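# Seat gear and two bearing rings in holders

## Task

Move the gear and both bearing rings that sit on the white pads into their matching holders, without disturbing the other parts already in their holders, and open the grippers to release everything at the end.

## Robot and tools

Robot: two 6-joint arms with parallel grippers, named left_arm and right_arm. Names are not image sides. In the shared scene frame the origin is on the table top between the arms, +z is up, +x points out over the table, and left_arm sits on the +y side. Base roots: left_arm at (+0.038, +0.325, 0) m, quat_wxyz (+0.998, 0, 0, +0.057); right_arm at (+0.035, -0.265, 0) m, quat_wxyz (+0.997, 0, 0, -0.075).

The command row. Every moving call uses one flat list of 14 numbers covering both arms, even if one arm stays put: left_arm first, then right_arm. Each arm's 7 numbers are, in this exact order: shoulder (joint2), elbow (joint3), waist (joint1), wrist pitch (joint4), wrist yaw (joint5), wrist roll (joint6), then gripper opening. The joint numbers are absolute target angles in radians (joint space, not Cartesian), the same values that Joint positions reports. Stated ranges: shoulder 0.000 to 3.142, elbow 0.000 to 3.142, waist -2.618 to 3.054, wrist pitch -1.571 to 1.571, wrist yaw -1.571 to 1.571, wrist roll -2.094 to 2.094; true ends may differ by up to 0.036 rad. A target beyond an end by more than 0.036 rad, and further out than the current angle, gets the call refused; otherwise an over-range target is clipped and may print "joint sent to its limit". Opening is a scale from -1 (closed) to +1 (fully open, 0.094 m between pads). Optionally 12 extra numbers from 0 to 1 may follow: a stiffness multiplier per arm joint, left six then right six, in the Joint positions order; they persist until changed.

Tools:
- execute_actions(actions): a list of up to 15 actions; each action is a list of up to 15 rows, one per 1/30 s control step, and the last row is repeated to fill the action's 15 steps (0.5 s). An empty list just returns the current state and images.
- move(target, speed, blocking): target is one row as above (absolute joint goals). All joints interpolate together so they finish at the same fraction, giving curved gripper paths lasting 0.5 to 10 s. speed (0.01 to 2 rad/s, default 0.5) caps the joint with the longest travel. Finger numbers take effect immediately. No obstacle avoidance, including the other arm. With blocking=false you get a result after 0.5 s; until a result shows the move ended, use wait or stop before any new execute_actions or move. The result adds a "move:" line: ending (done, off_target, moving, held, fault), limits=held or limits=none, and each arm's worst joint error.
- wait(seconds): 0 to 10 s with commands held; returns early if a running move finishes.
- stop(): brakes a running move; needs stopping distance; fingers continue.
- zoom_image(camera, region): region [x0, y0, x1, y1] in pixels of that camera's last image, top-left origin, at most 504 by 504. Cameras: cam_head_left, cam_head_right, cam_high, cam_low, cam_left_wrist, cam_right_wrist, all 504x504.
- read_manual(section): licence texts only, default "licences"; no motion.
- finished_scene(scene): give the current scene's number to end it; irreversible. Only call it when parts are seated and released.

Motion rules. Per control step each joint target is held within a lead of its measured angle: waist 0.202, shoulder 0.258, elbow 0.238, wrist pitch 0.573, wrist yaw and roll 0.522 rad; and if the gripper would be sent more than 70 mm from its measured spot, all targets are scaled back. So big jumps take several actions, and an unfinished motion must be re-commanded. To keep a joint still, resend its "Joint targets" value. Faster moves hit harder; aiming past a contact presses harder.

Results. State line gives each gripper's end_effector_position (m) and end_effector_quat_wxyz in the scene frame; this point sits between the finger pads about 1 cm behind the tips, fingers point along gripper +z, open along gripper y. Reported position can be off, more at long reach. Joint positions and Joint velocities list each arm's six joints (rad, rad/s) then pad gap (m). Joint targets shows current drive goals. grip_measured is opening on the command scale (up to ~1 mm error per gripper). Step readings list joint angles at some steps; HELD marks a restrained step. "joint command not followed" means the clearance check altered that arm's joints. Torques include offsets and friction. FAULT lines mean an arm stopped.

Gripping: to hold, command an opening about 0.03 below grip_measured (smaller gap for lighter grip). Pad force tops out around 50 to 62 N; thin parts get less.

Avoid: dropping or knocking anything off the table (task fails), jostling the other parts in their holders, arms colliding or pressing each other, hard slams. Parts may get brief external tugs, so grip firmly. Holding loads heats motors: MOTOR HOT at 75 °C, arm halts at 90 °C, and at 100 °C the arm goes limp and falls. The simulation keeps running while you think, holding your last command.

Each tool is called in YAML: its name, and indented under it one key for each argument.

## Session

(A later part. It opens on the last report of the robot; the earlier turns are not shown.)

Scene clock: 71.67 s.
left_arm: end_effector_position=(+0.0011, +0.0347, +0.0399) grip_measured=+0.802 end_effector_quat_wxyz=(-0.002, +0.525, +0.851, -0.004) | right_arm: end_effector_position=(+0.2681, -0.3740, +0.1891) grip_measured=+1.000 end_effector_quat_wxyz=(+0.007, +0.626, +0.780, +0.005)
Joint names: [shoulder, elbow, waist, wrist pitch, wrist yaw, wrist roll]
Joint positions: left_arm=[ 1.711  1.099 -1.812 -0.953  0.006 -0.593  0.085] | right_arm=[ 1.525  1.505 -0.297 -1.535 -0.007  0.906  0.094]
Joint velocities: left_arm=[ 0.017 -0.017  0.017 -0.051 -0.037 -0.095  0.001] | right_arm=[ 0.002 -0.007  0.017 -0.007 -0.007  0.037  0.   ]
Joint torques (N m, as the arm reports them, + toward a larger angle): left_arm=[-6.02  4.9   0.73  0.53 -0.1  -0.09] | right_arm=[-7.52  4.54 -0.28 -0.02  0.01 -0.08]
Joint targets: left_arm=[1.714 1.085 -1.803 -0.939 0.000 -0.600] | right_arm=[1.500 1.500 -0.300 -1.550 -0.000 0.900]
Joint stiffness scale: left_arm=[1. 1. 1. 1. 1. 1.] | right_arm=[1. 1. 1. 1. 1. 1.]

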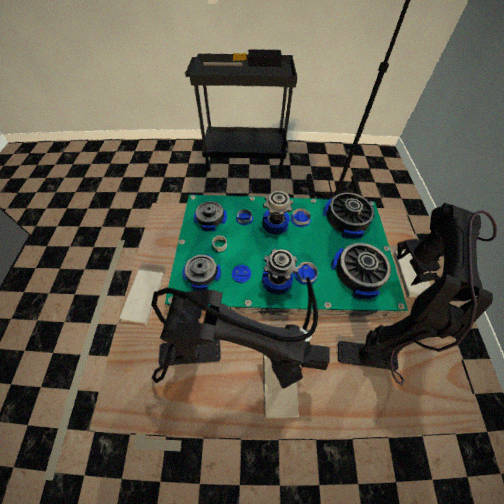

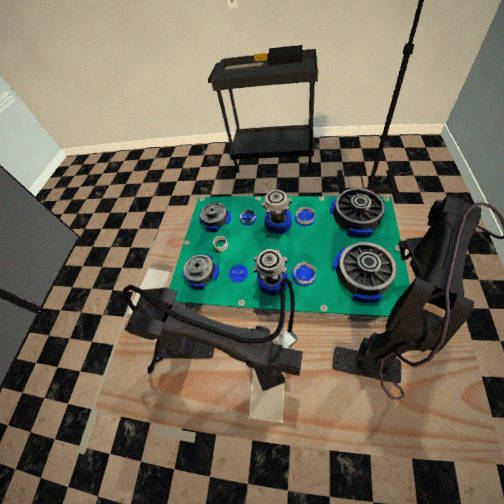

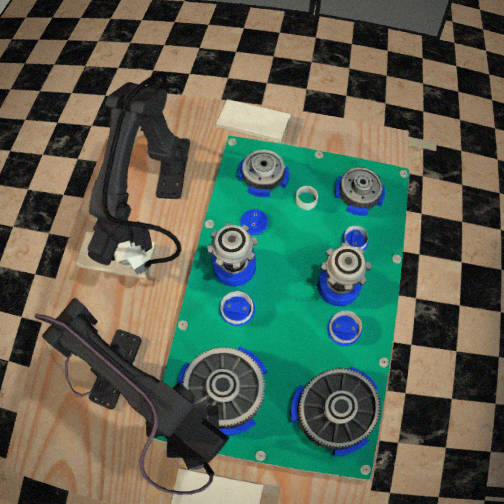

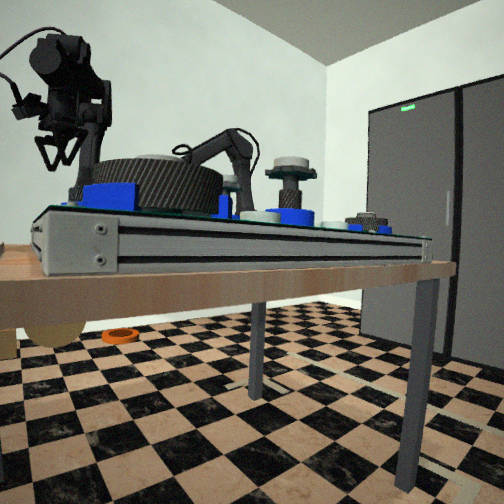

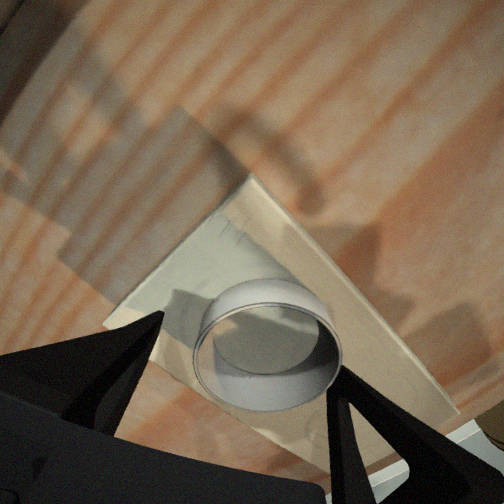

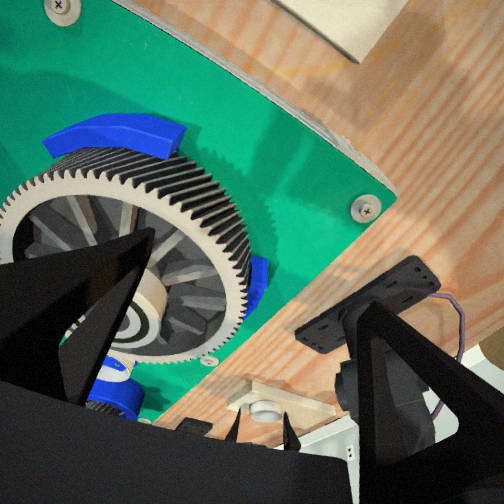

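execute_actions:
  actions:
    - [[1.714,1.085,-1.803,-0.939,0,-0.6,0.5,1.5,1.5,-0.3,-1.55,0,0.9,1]]
    - [[1.714,1.085,-1.803,-0.939,0,-0.6,0.22,1.5,1.5,-0.3,-1.55,0,0.9,1]]

Scene clock: 72.93 s.
left_arm: end_effector_position=(+0.0011, +0.0343, +0.0399) grip_measured=+0.291 end_effector_quat_wxyz=(-0.001, +0.524, +0.851, -0.005) | right_arm: end_effector_position=(+0.2681, -0.3740, +0.1891) grip_measured=+1.000 end_effector_quat_wxyz=(+0.007, +0.626, +0.780, +0.005)
Joint names: [shoulder, elbow, waist, wrist pitch, wrist yaw, wrist roll]
Joint positions: left_arm=[ 1.711  1.099 -1.812 -0.952  0.006 -0.593  0.061] | right_arm=[ 1.525  1.505 -0.297 -1.535 -0.007  0.906  0.094]
Joint velocities: left_arm=[-0.007  0.012 -0.002 -0.007 -0.037 -0.037  0.001] | right_arm=[-0.007  0.017  0.007 -0.022 -0.051 -0.007  0.   ]
Joint torques (N m, as the arm reports them, + toward a larger angle): left_arm=[-5.99  4.87  0.68  0.52 -0.08 -0.11] | right_arm=[-7.52  4.58 -0.28  0.    0.03 -0.07]
Joint targets: left_arm=[1.714 1.085 -1.803 -0.939 -0.000 -0.600] | right_arm=[1.500 1.500 -0.300 -1.550 -0.000 0.900]
Joint stiffness scale: left_arm=[1. 1. 1. 1. 1. 1.] | right_arm=[1. 1. 1. 1. 1. 1.]
Step readings (joint positions; steps 1 to 15: 1st action; 16 to 30: 2nd action):
0: left_arm=[1.711 1.099 -1.812 -0.953 0.006 -0.593] | right_arm=[1.525 1.505 -0.297 -1.535 -0.007 0.906]
1: left_arm=[1.711 1.099 -1.812 -0.953 0.006 -0.593] | right_arm=[1.525 1.505 -0.297 -1.535 -0.007 0.906]
2: left_arm=[1.711 1.099 -1.812 -0.953 0.006 -0.593] | right_arm=[1.525 1.505 -0.297 -1.535 -0.007 0.906]
4: left_arm=[1.711 1.099 -1.812 -0.953 0.007 -0.593] | right_arm=[1.525 1.505 -0.297 -1.535 -0.007 0.906]
8: left_arm=[1.711 1.099 -1.812 -0.953 0.007 -0.593] | right_arm=[1.525 1.505 -0.297 -1.535 -0.007 0.906]
15: left_arm=[1.711 1.099 -1.812 -0.953 0.007 -0.593] | right_arm=[1.525 1.505 -0.297 -1.535 -0.007 0.906]
16: left_arm=[1.711 1.099 -1.812 -0.952 0.008 -0.593] | right_arm=[1.525 1.505 -0.297 -1.535 -0.007 0.906]
17: left_arm=[1.711 1.099 -1.812 -0.952 0.006 -0.593] | right_arm=[1.525 1.505 -0.297 -1.535 -0.007 0.906]
19: left_arm=[1.711 1.099 -1.812 -0.952 0.006 -0.593] | right_arm=[1.525 1.505 -0.297 -1.535 -0.007 0.906]
23: left_arm=[1.711 1.099 -1.812 -0.952 0.006 -0.593] | right_arm=[1.525 1.505 -0.297 -1.535 -0.007 0.906]
30: Joint positions above

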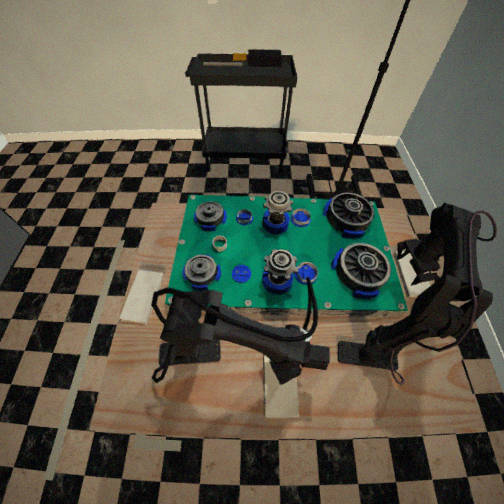

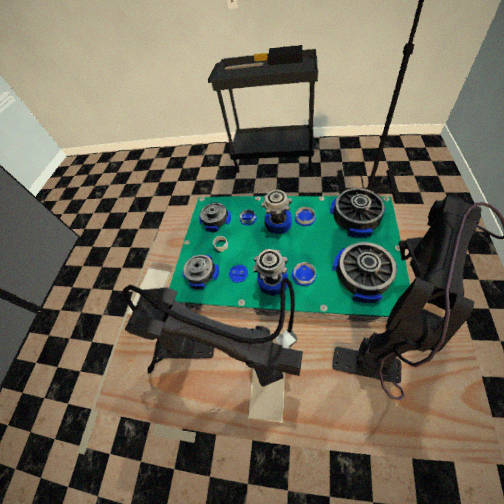

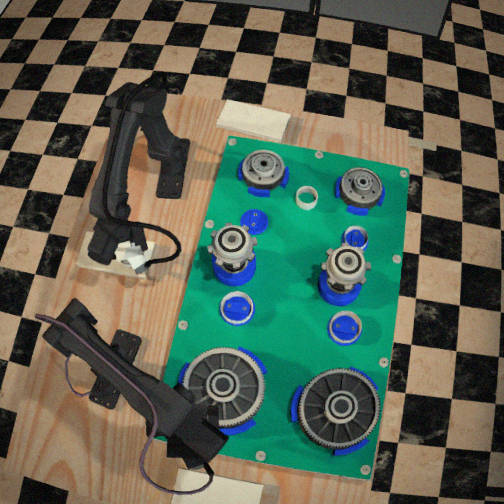

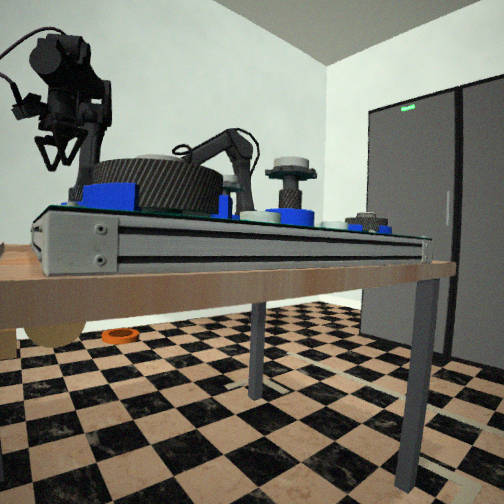

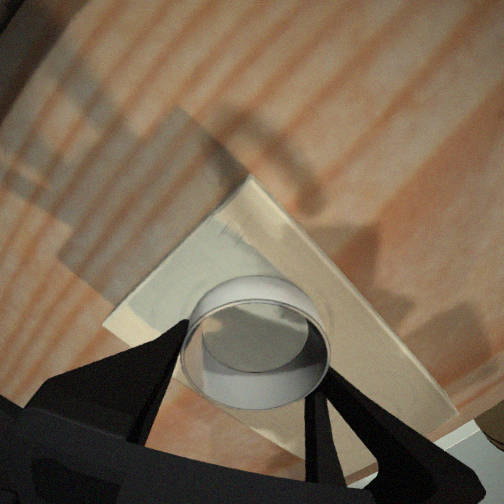

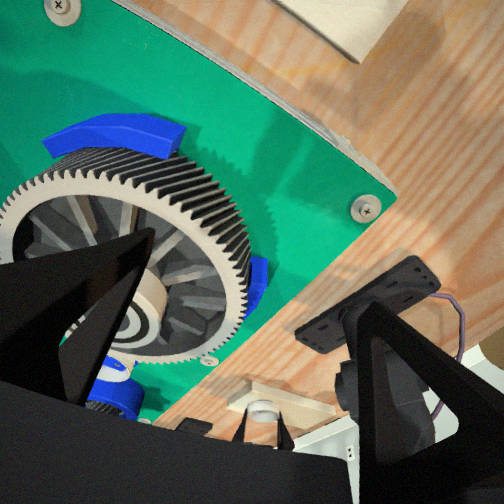

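move:
  target: [1.29,1.31,-1.0,-1.545,0,-0.6,0.245,1.5,1.5,-0.3,-1.55,0,0.9,1]
  speed: 0.6

Scene clock: 75.57 s.
left_arm: end_effector_position=(+0.1637, +0.1702, +0.1766) grip_measured=+0.291 end_effector_quat_wxyz=(-0.000, +0.149, +0.989, -0.003) | right_arm: end_effector_position=(+0.2681, -0.3740, +0.1891) grip_measured=+1.000 end_effector_quat_wxyz=(+0.007, +0.626, +0.780, +0.005)
Joint names: [shoulder, elbow, waist, wrist pitch, wrist yaw, wrist roll]
Joint positions: left_arm=[ 1.31   1.275 -1.007 -1.532  0.004 -0.593  0.061] | right_arm=[ 1.525  1.505 -0.297 -1.535 -0.007  0.906  0.094]
Joint velocities: left_arm=[-0.007 -0.002  0.012 -0.007 -0.095 -0.022  0.001] | right_arm=[-0.012  0.002 -0.002 -0.007 -0.051 -0.022  0.   ]
Joint torques (N m, as the arm reports them, + toward a larger angle): left_arm=[-4.85  9.47  0.61  0.18 -0.07 -0.1 ] | right_arm=[-7.53  4.59 -0.23 -0.01  0.03 -0.09]
Joint targets: left_arm=[1.290 1.310 -1.000 -1.545 -0.000 -0.600] | right_arm=[1.500 1.500 -0.300 -1.550 0.000 0.900]
Joint stiffness scale: left_arm=[1. 1. 1. 1. 1. 1.] | right_arm=[1. 1. 1. 1. 1. 1.]
move: off_target (left_arm, right_arm); limits=none; left_arm: farthest joint: the elbow, 0.035 radians from its target (0.211 radians at the start); right_arm: farthest joint: the shoulder, 0.025 radians from its target (0.025 radians at the start)

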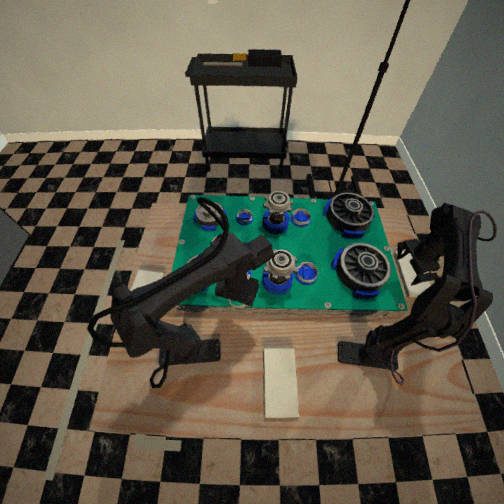

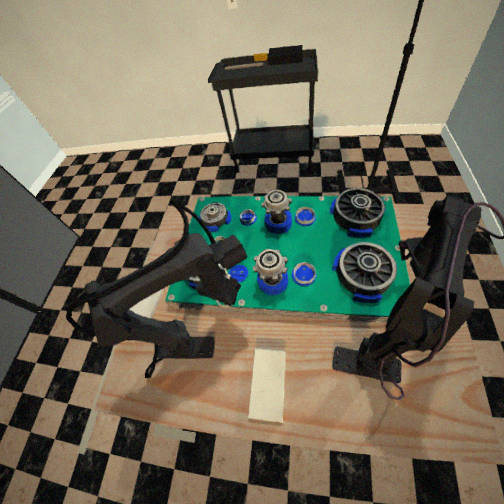

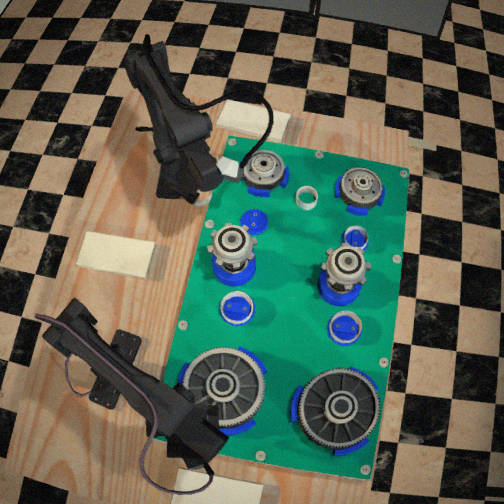

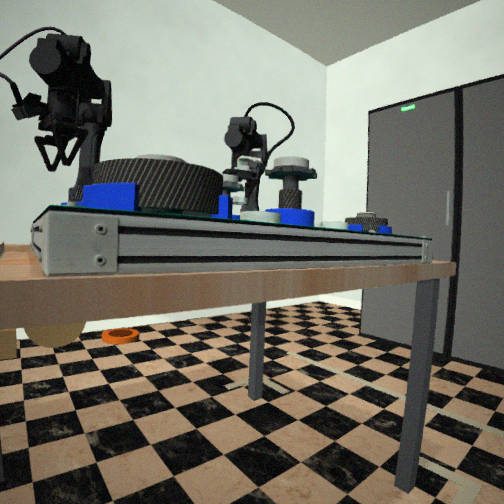

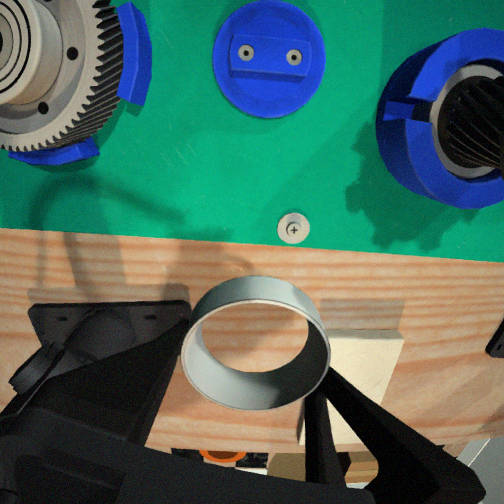

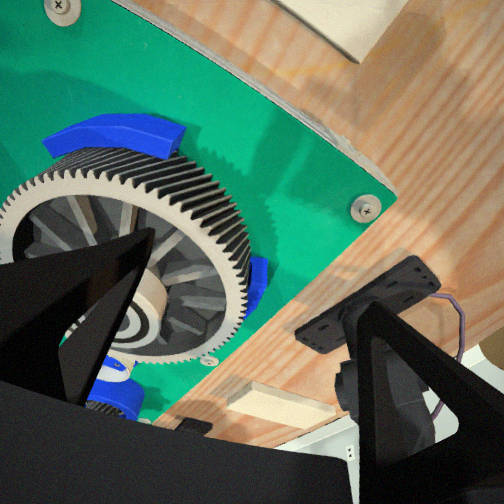

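move:
  target: [1.667,1.453,-0.642,-1.287,0,-0.6,0.245,1.5,1.5,-0.3,-1.55,0,0.9,1]
  speed: 0.4

Scene clock: 77.57 s.
left_arm: end_effector_position=(+0.2976, +0.1730, +0.1283) grip_measured=+0.291 end_effector_quat_wxyz=(+0.003, -0.031, +0.999, -0.005) | right_arm: end_effector_position=(+0.2681, -0.3740, +0.1891) grip_measured=+1.000 end_effector_quat_wxyz=(+0.007, +0.626, +0.780, +0.005)
Joint names: [shoulder, elbow, waist, wrist pitch, wrist yaw, wrist roll]
Joint positions: left_arm=[ 1.671  1.413 -0.646 -1.302  0.006 -0.593  0.061] | right_arm=[ 1.525  1.505 -0.297 -1.535 -0.007  0.906  0.094]
Joint velocities: left_arm=[-0.002 -0.002  0.002  0.066 -0.037  0.022 -0.   ] | right_arm=[-0.002 -0.007  0.002 -0.051 -0.007 -0.037  0.   ]
Joint torques (N m, as the arm reports them, + toward a larger angle): left_arm=[-6.47 10.23  0.35  0.57 -0.07 -0.1 ] | right_arm=[-7.53  4.55 -0.27 -0.02  0.02 -0.09]
Joint targets: left_arm=[1.667 1.453 -0.642 -1.287 0.000 -0.600] | right_arm=[1.500 1.500 -0.300 -1.550 -0.000 0.900]
Joint stiffness scale: left_arm=[1. 1. 1. 1. 1. 1.] | right_arm=[1. 1. 1. 1. 1. 1.]
move: off_target (left_arm, right_arm); limits=none; left_arm: farthest joint: the elbow, 0.040 radians from its target (0.178 radians at the start); right_arm: farthest joint: the shoulder, 0.025 radians from its target (0.025 radians at the start)

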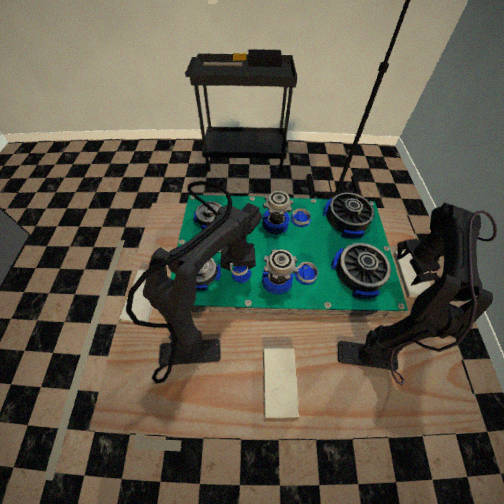

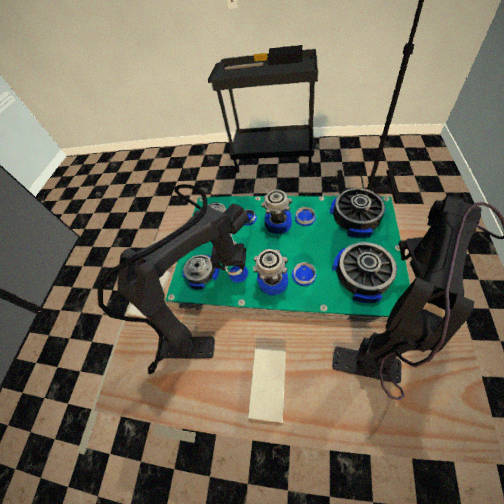

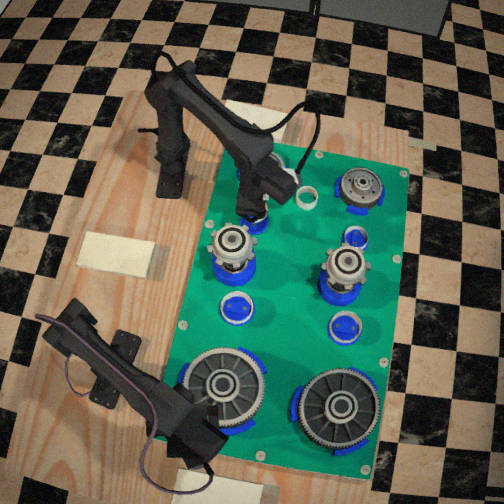

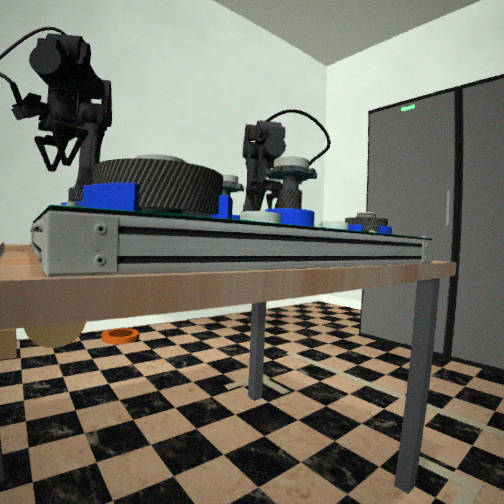

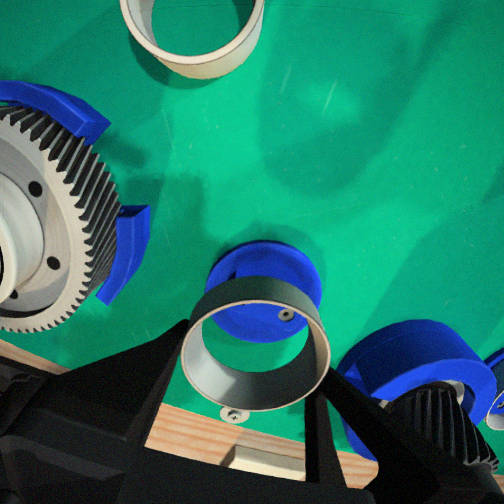

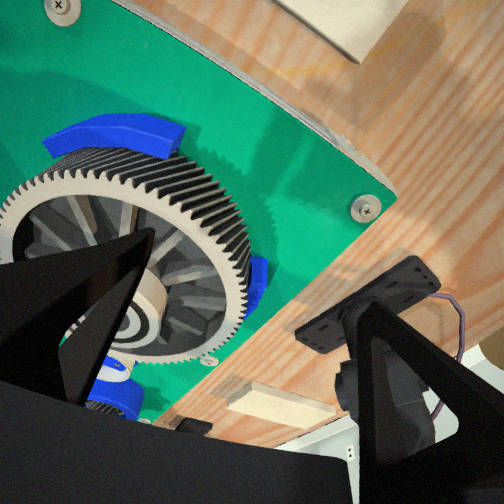

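move:
  target: [1.69,1.345,-0.642,-1.215,0,-0.6,0.245,1.5,1.5,-0.3,-1.55,0,0.9,1]
  speed: 0.15

zoom_image:
  camera: "cam_left_wrist"
  region: [150, 220, 370, 440]

Scene clock: 79.10 s.
left_arm: end_effector_position=(+0.3000, +0.1716, +0.1087) grip_measured=+0.291 end_effector_quat_wxyz=(+0.001, -0.031, +1.000, -0.004) | right_arm: end_effector_position=(+0.2681, -0.3740, +0.1891) grip_measured=+1.000 end_effector_quat_wxyz=(+0.007, +0.626, +0.780, +0.005)
Joint names: [shoulder, elbow, waist, wrist pitch, wrist yaw, wrist roll]
Joint positions: left_arm=[ 1.689  1.355 -0.646 -1.23   0.006 -0.593  0.061] | right_arm=[ 1.525  1.505 -0.297 -1.535 -0.007  0.906  0.094]
Joint velocities: left_arm=[ 0.007 -0.007 -0.022  0.051  0.037 -0.125  0.   ] | right_arm=[ 0.007 -0.002 -0.007  0.095 -0.095 -0.007  0.   ]
Joint torques (N m, as the arm reports them, + toward a larger angle): left_arm=[-6.28  5.58  0.32  0.53 -0.08 -0.12] | right_arm=[-7.55  4.58 -0.22  0.    0.   -0.09]
Joint targets: left_arm=[1.690 1.345 -0.642 -1.215 -0.000 -0.600] | right_arm=[1.500 1.500 -0.300 -1.550 0.000 0.900]
Joint stiffness scale: left_arm=[1. 1. 1. 1. 1. 1.] | right_arm=[1. 1. 1. 1. 1. 1.]
move: off_target (right_arm); limits=none; left_arm: farthest joint: the wrist pitch, 0.015 radians from its target (0.087 radians at the start); right_arm: farthest joint: the shoulder, 0.025 radians from its target (0.025 radians at the start)

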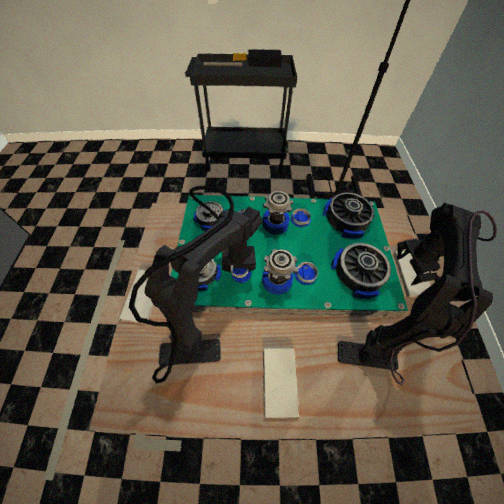

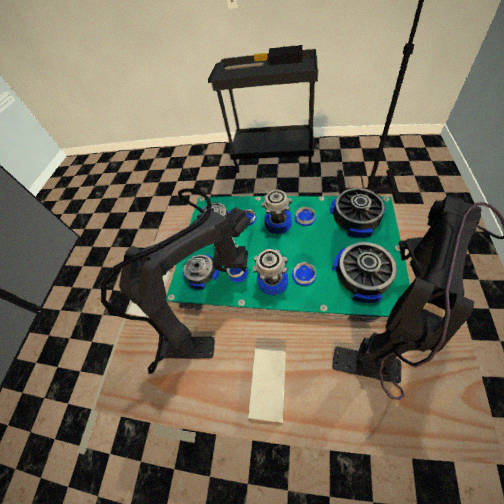

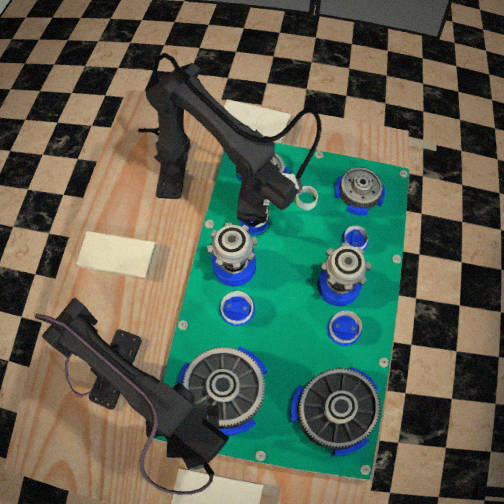

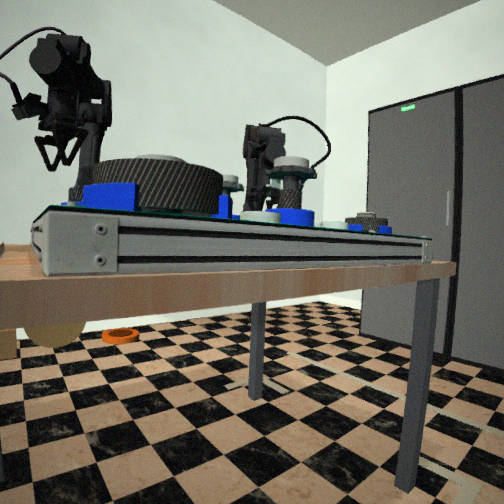

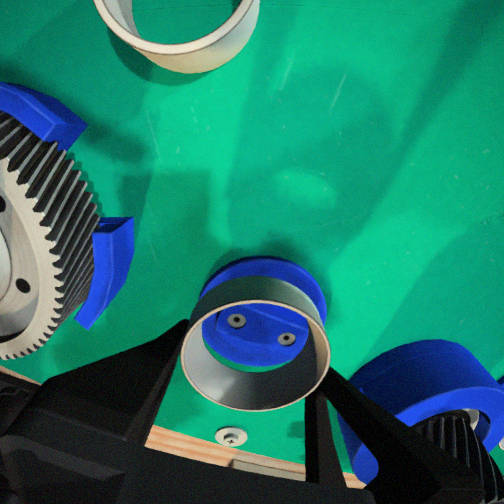

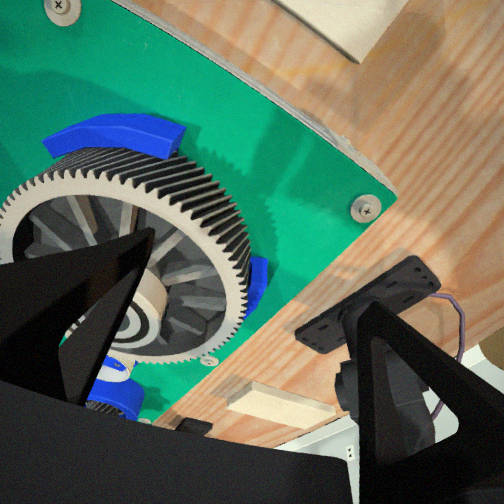

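Region (150, 220, 370, 440) of cam_left_wrist's 504x504 image, scaled by 2.291, with more detail than that image has.

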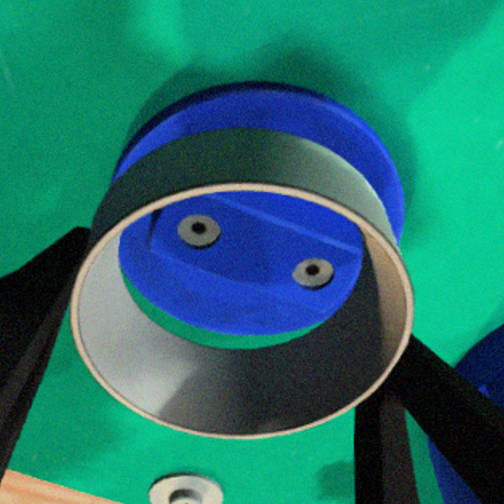

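execute_actions:
  actions:
    - [[1.69,1.345,-0.655,-1.215,0,-0.6,0.245,1.5,1.5,-0.3,-1.55,0,0.9,1],[1.69,1.345,-0.66,-1.215,0,-0.6,0.245,1.5,1.5,-0.3,-1.55,0,0.9,1],[1.69,1.343,-0.665,-1.213,0,-0.6,0.245,1.5,1.5,-0.3,-1.55,0,0.9,1],[1.69,1.340,-0.67,-1.21,0,-0.6,0.245,1.5,1.5,-0.3,-1.55,0,0.9,1],[1.69,1.335,-0.673,-1.203,0,-0.6,0.245,1.5,1.5,-0.3,-1.55,0,0.9,1]]

zoom_image:
  camera: "cam_left_wrist"
  region: [150, 220, 370, 440]

Scene clock: 80.60 s.
left_arm: end_effector_position=(+0.2992, +0.1649, +0.1088) grip_measured=+0.291 end_effector_quat_wxyz=(+0.006, -0.021, +1.000, -0.008) | right_arm: end_effector_position=(+0.2681, -0.3740, +0.1891) grip_measured=+1.000 end_effector_quat_wxyz=(+0.007, +0.626, +0.780, +0.005)
Joint names: [shoulder, elbow, waist, wrist pitch, wrist yaw, wrist roll]
Joint positions: left_arm=[ 1.689  1.355 -0.666 -1.219  0.006 -0.593  0.061] | right_arm=[ 1.525  1.505 -0.297 -1.535 -0.007  0.906  0.094]
Joint velocities: left_arm=[-0.022  0.002  0.002 -0.007 -0.022 -0.037 -0.001] | right_arm=[ 0.002 -0.017 -0.002 -0.066 -0.051 -0.095  0.   ]
Joint torques (N m, as the arm reports them, + toward a larger angle): left_arm=[-6.27  4.71 -0.53  0.57 -0.08 -0.08] | right_arm=[-7.57  4.55 -0.22 -0.01  0.03 -0.08]
Joint targets: left_arm=[1.690 1.335 -0.673 -1.203 0.000 -0.600] | right_arm=[1.500 1.500 -0.300 -1.550 -0.000 0.900]
Joint stiffness scale: left_arm=[1. 1. 1. 1. 1. 1.] | right_arm=[1. 1. 1. 1. 1. 1.]
Step readings (joint positions):
0: left_arm=[1.689 1.355 -0.646 -1.230 0.006 -0.593] | right_arm=[1.525 1.505 -0.297 -1.535 -0.007 0.906]
1: left_arm=[1.689 1.355 -0.646 -1.230 0.006 -0.593] | right_arm=[1.525 1.505 -0.297 -1.535 -0.007 0.906]
2: left_arm=[1.689 1.355 -0.646 -1.230 0.006 -0.593] | right_arm=[1.525 1.505 -0.297 -1.535 -0.007 0.906]
4: left_arm=[1.689 1.355 -0.650 -1.229 0.006 -0.593] | right_arm=[1.525 1.505 -0.297 -1.535 -0.007 0.906]
8: left_arm=[1.689 1.355 -0.665 -1.223 0.006 -0.593] | right_arm=[1.525 1.505 -0.297 -1.535 -0.007 0.906]
15: Joint positions above

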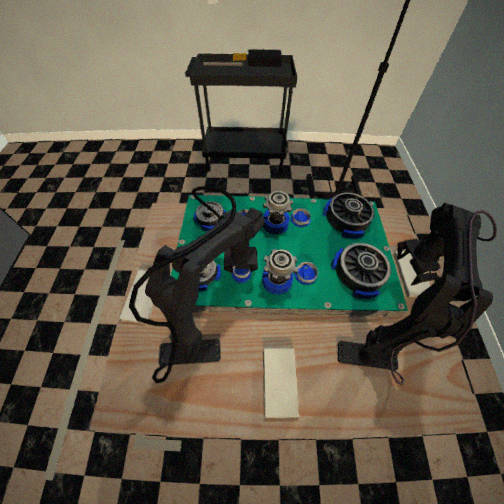

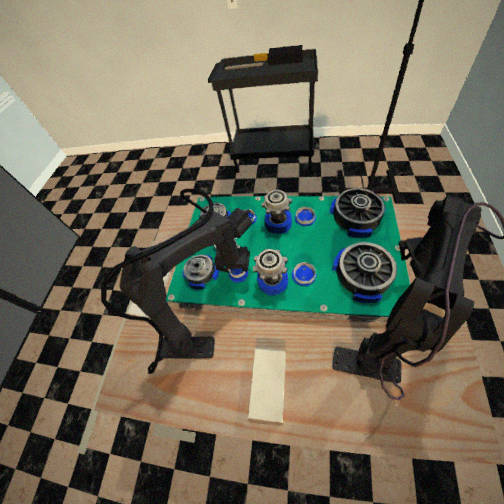

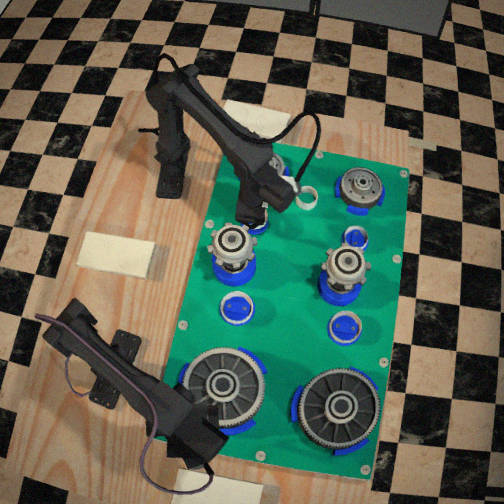

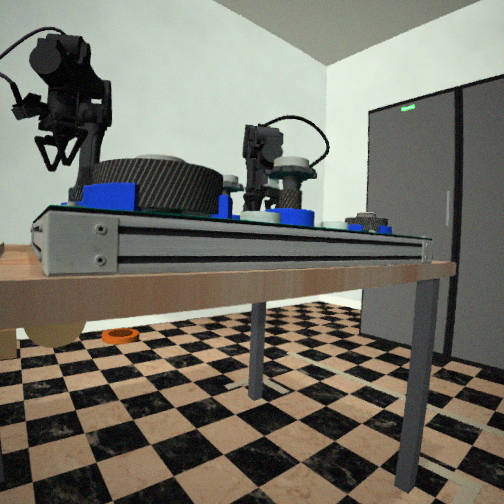

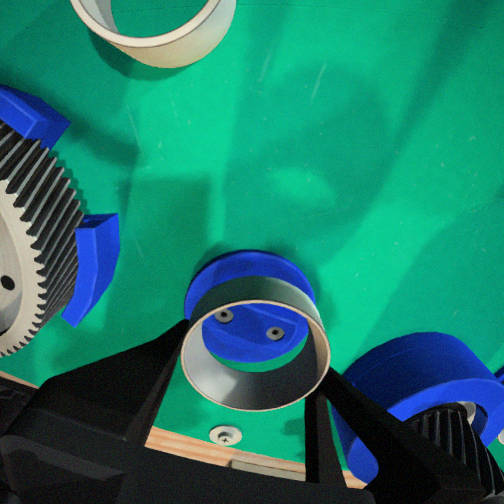

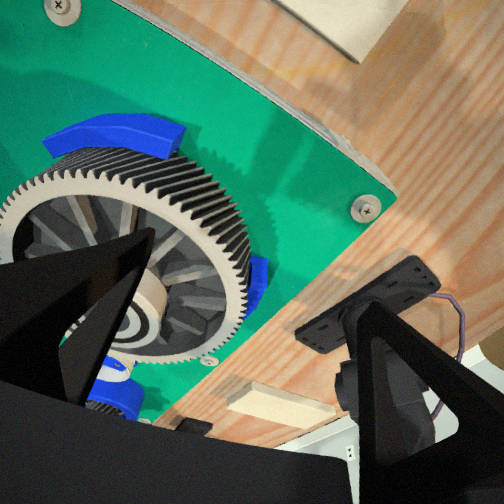

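Region (150, 220, 370, 440) of cam_left_wrist's 504x504 image, scaled by 2.291, with more detail than that image has.

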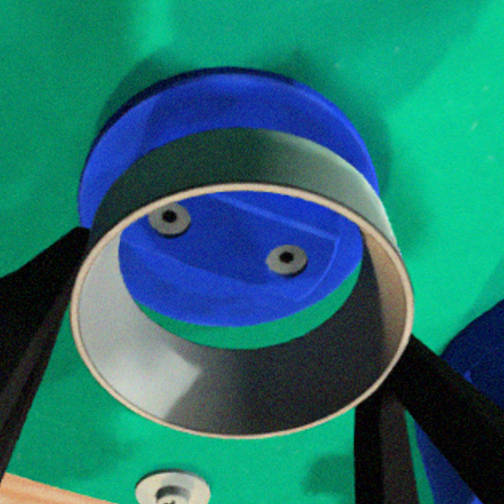

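execute_actions:
  actions:
    - [[1.69,1.33,-0.673,-1.203,0,-0.6,0.245,1.5,1.5,-0.3,-1.55,0,0.9,1],[1.69,1.327,-0.673,-1.203,0,-0.6,0.245,1.5,1.5,-0.3,-1.55,0,0.9,1],[1.69,1.323,-0.673,-1.203,0,-0.6,0.245,1.5,1.5,-0.3,-1.55,0,0.9,1]]

zoom_image:
  camera: "cam_left_wrist"
  region: [150, 220, 370, 440]

Scene clock: 81.67 s.
left_arm: end_effector_position=(+0.2949, +0.1675, +0.1031) grip_measured=+0.291 end_effector_quat_wxyz=(-0.002, -0.021, +1.000, -0.003) | right_arm: end_effector_position=(+0.2681, -0.3740, +0.1891) grip_measured=+1.000 end_effector_quat_wxyz=(+0.007, +0.626, +0.780, +0.005)
Joint names: [shoulder, elbow, waist, wrist pitch, wrist yaw, wrist roll]
Joint positions: left_arm=[ 1.689  1.332 -0.666 -1.214  0.006 -0.593  0.061] | right_arm=[ 1.525  1.505 -0.297 -1.535 -0.007  0.906  0.094]
Joint velocities: left_arm=[-0.002  0.002 -0.002  0.051  0.037 -0.037 -0.   ] | right_arm=[ 0.017 -0.007  0.002  0.022 -0.022  0.037  0.   ]
Joint torques (N m, as the arm reports them, + toward a larger angle): left_arm=[-6.23  5.66 -0.58  0.49 -0.08 -0.08] | right_arm=[-7.51  4.63 -0.25 -0.01  0.03 -0.08]
Joint targets: left_arm=[1.690 1.323 -0.673 -1.203 0.000 -0.600] | right_arm=[1.500 1.500 -0.300 -1.550 0.000 0.900]
Joint stiffness scale: left_arm=[1. 1. 1. 1. 1. 1.] | right_arm=[1. 1. 1. 1. 1. 1.]
Step readings (joint positions):
0: left_arm=[1.689 1.355 -0.666 -1.218 0.006 -0.593] | right_arm=[1.525 1.505 -0.297 -1.535 -0.007 0.906]
1: left_arm=[1.689 1.353 -0.666 -1.217 0.006 -0.593] | right_arm=[1.525 1.505 -0.297 -1.535 -0.007 0.906]
2: left_arm=[1.689 1.350 -0.666 -1.216 0.006 -0.593] | right_arm=[1.525 1.505 -0.297 -1.535 -0.007 0.906]
4: left_arm=[1.689 1.340 -0.666 -1.214 0.006 -0.593] | right_arm=[1.525 1.505 -0.297 -1.535 -0.007 0.906]
8: left_arm=[1.689 1.332 -0.666 -1.214 0.006 -0.593] | right_arm=[1.525 1.505 -0.297 -1.535 -0.007 0.906]
15: Joint positions above

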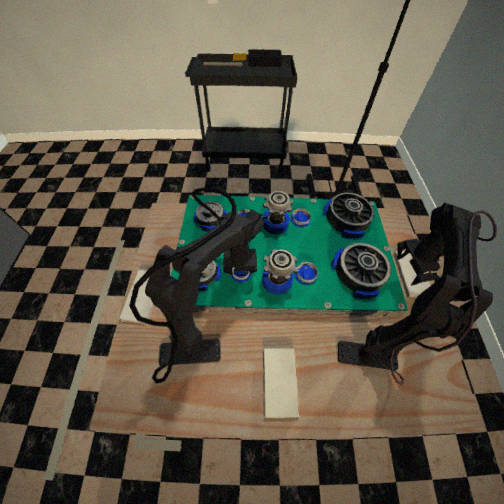

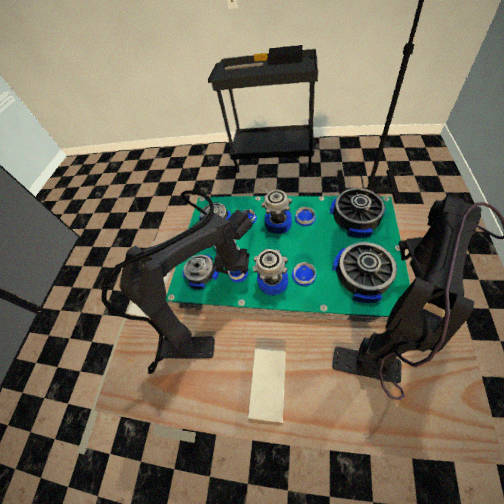

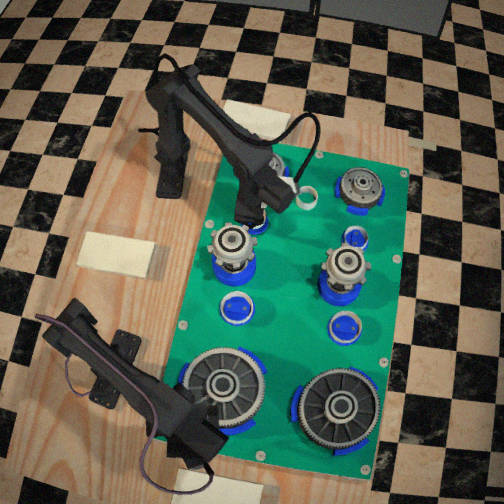

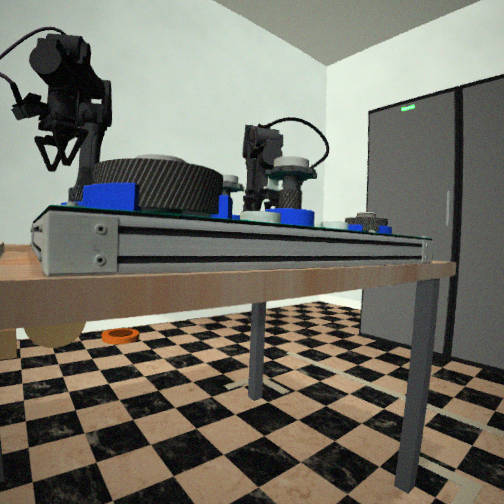

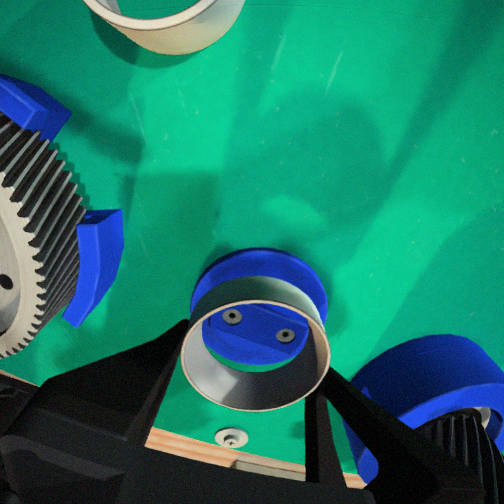

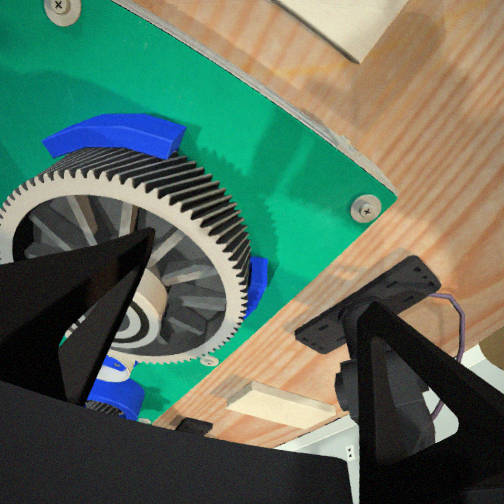

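Region (150, 220, 370, 440) of cam_left_wrist's 504x504 image, scaled by 2.291, with more detail than that image has.

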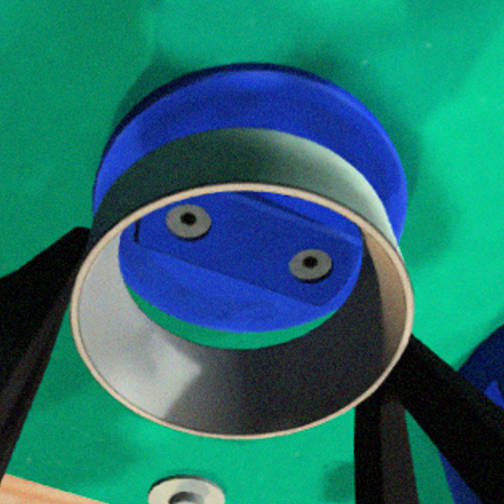

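execute_actions:
  actions:
    - [[1.69,1.323,-0.676,-1.198,0,-0.6,0.245,1.5,1.5,-0.3,-1.55,0,0.9,1],[1.69,1.323,-0.678,-1.192,0,-0.6,0.245,1.5,1.5,-0.3,-1.55,0,0.9,1]]

zoom_image:
  camera: "cam_left_wrist"
  region: [150, 220, 370, 440]

Scene clock: 82.70 s.
left_arm: end_effector_position=(+0.2964, +0.1666, +0.1031) grip_measured=+0.291 end_effector_quat_wxyz=(+0.001, -0.021, +1.000, -0.005) | right_arm: end_effector_position=(+0.2681, -0.3740, +0.1891) grip_measured=+1.000 end_effector_quat_wxyz=(+0.007, +0.626, +0.780, +0.005)
Joint names: [shoulder, elbow, waist, wrist pitch, wrist yaw, wrist roll]
Joint positions: left_arm=[ 1.689  1.332 -0.666 -1.207  0.006 -0.593  0.061] | right_arm=[ 1.525  1.505 -0.297 -1.535 -0.007  0.906  0.094]
Joint velocities: left_arm=[-0.007  0.012 -0.002  0.037 -0.007 -0.11   0.001] | right_arm=[-0.012 -0.002  0.007  0.022  0.007 -0.022  0.   ]
Joint torques (N m, as the arm reports them, + toward a larger angle): left_arm=[-6.24  5.67 -0.89  0.56 -0.07 -0.1 ] | right_arm=[-7.54  4.61 -0.18  0.    0.03 -0.08]
Joint targets: left_arm=[1.690 1.323 -0.678 -1.192 0.000 -0.600] | right_arm=[1.500 1.500 -0.300 -1.550 -0.000 0.900]
Joint stiffness scale: left_arm=[1. 1. 1. 1. 1. 1.] | right_arm=[1. 1. 1. 1. 1. 1.]
Step readings (joint positions):
0: left_arm=[1.689 1.332 -0.666 -1.214 0.006 -0.593] | right_arm=[1.525 1.505 -0.297 -1.535 -0.007 0.906]
1: left_arm=[1.689 1.332 -0.666 -1.214 0.006 -0.593] | right_arm=[1.525 1.505 -0.297 -1.535 -0.007 0.906]
2: left_arm=[1.689 1.332 -0.666 -1.213 0.006 -0.593] | right_arm=[1.525 1.505 -0.297 -1.535 -0.007 0.906]
4: left_arm=[1.689 1.332 -0.666 -1.211 0.006 -0.593] | right_arm=[1.525 1.505 -0.297 -1.535 -0.007 0.906]
8: left_arm=[1.689 1.332 -0.666 -1.208 0.006 -0.593] | right_arm=[1.525 1.505 -0.297 -1.535 -0.007 0.906]
15: Joint positions above

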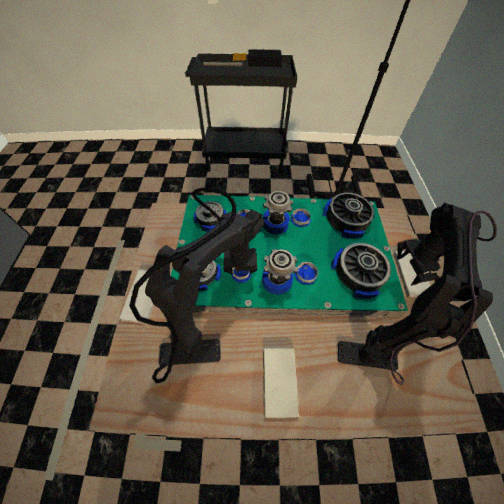

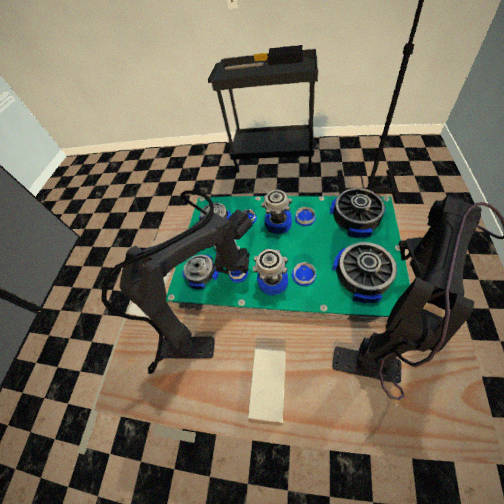

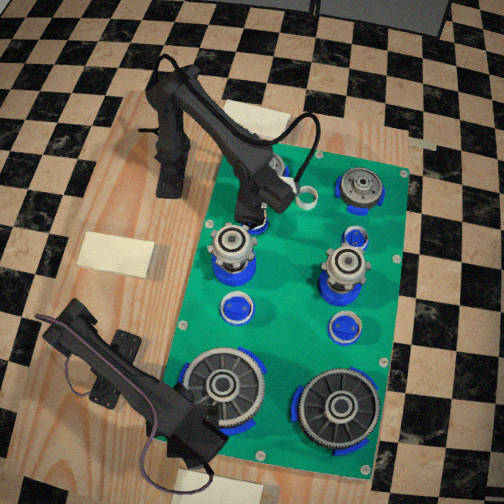

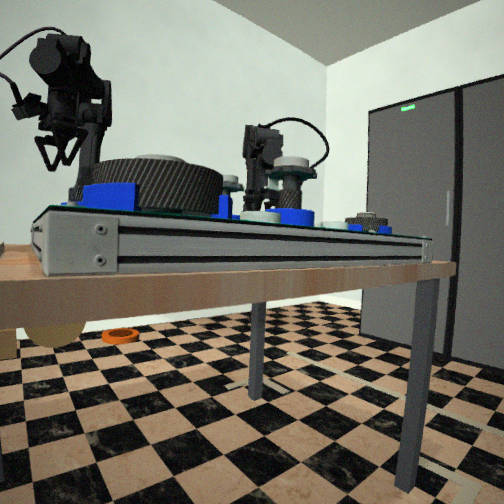

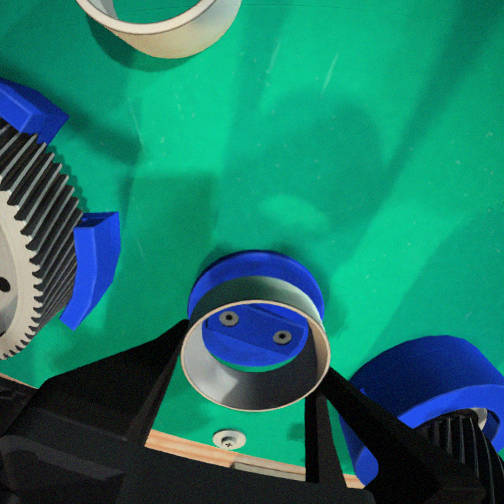

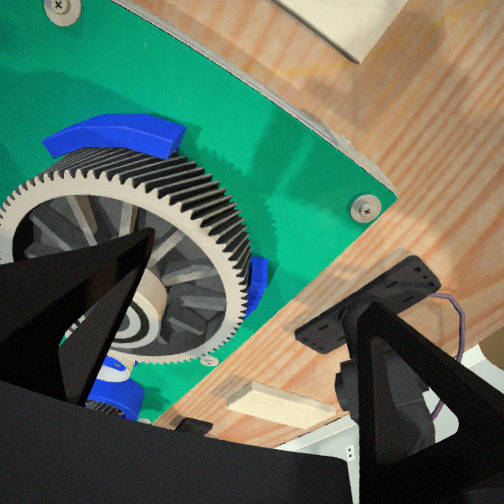

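Region (150, 220, 370, 440) of cam_left_wrist's 504x504 image, scaled by 2.291, with more detail than that image has.

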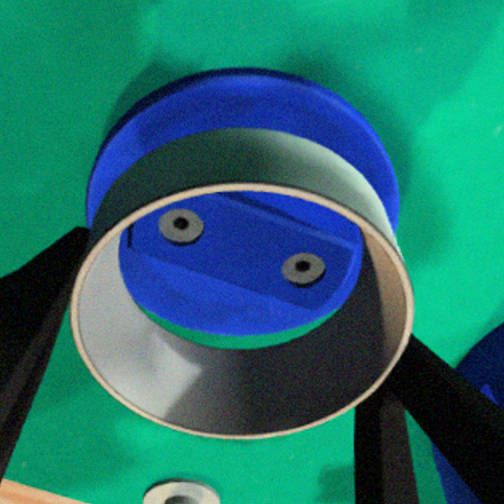

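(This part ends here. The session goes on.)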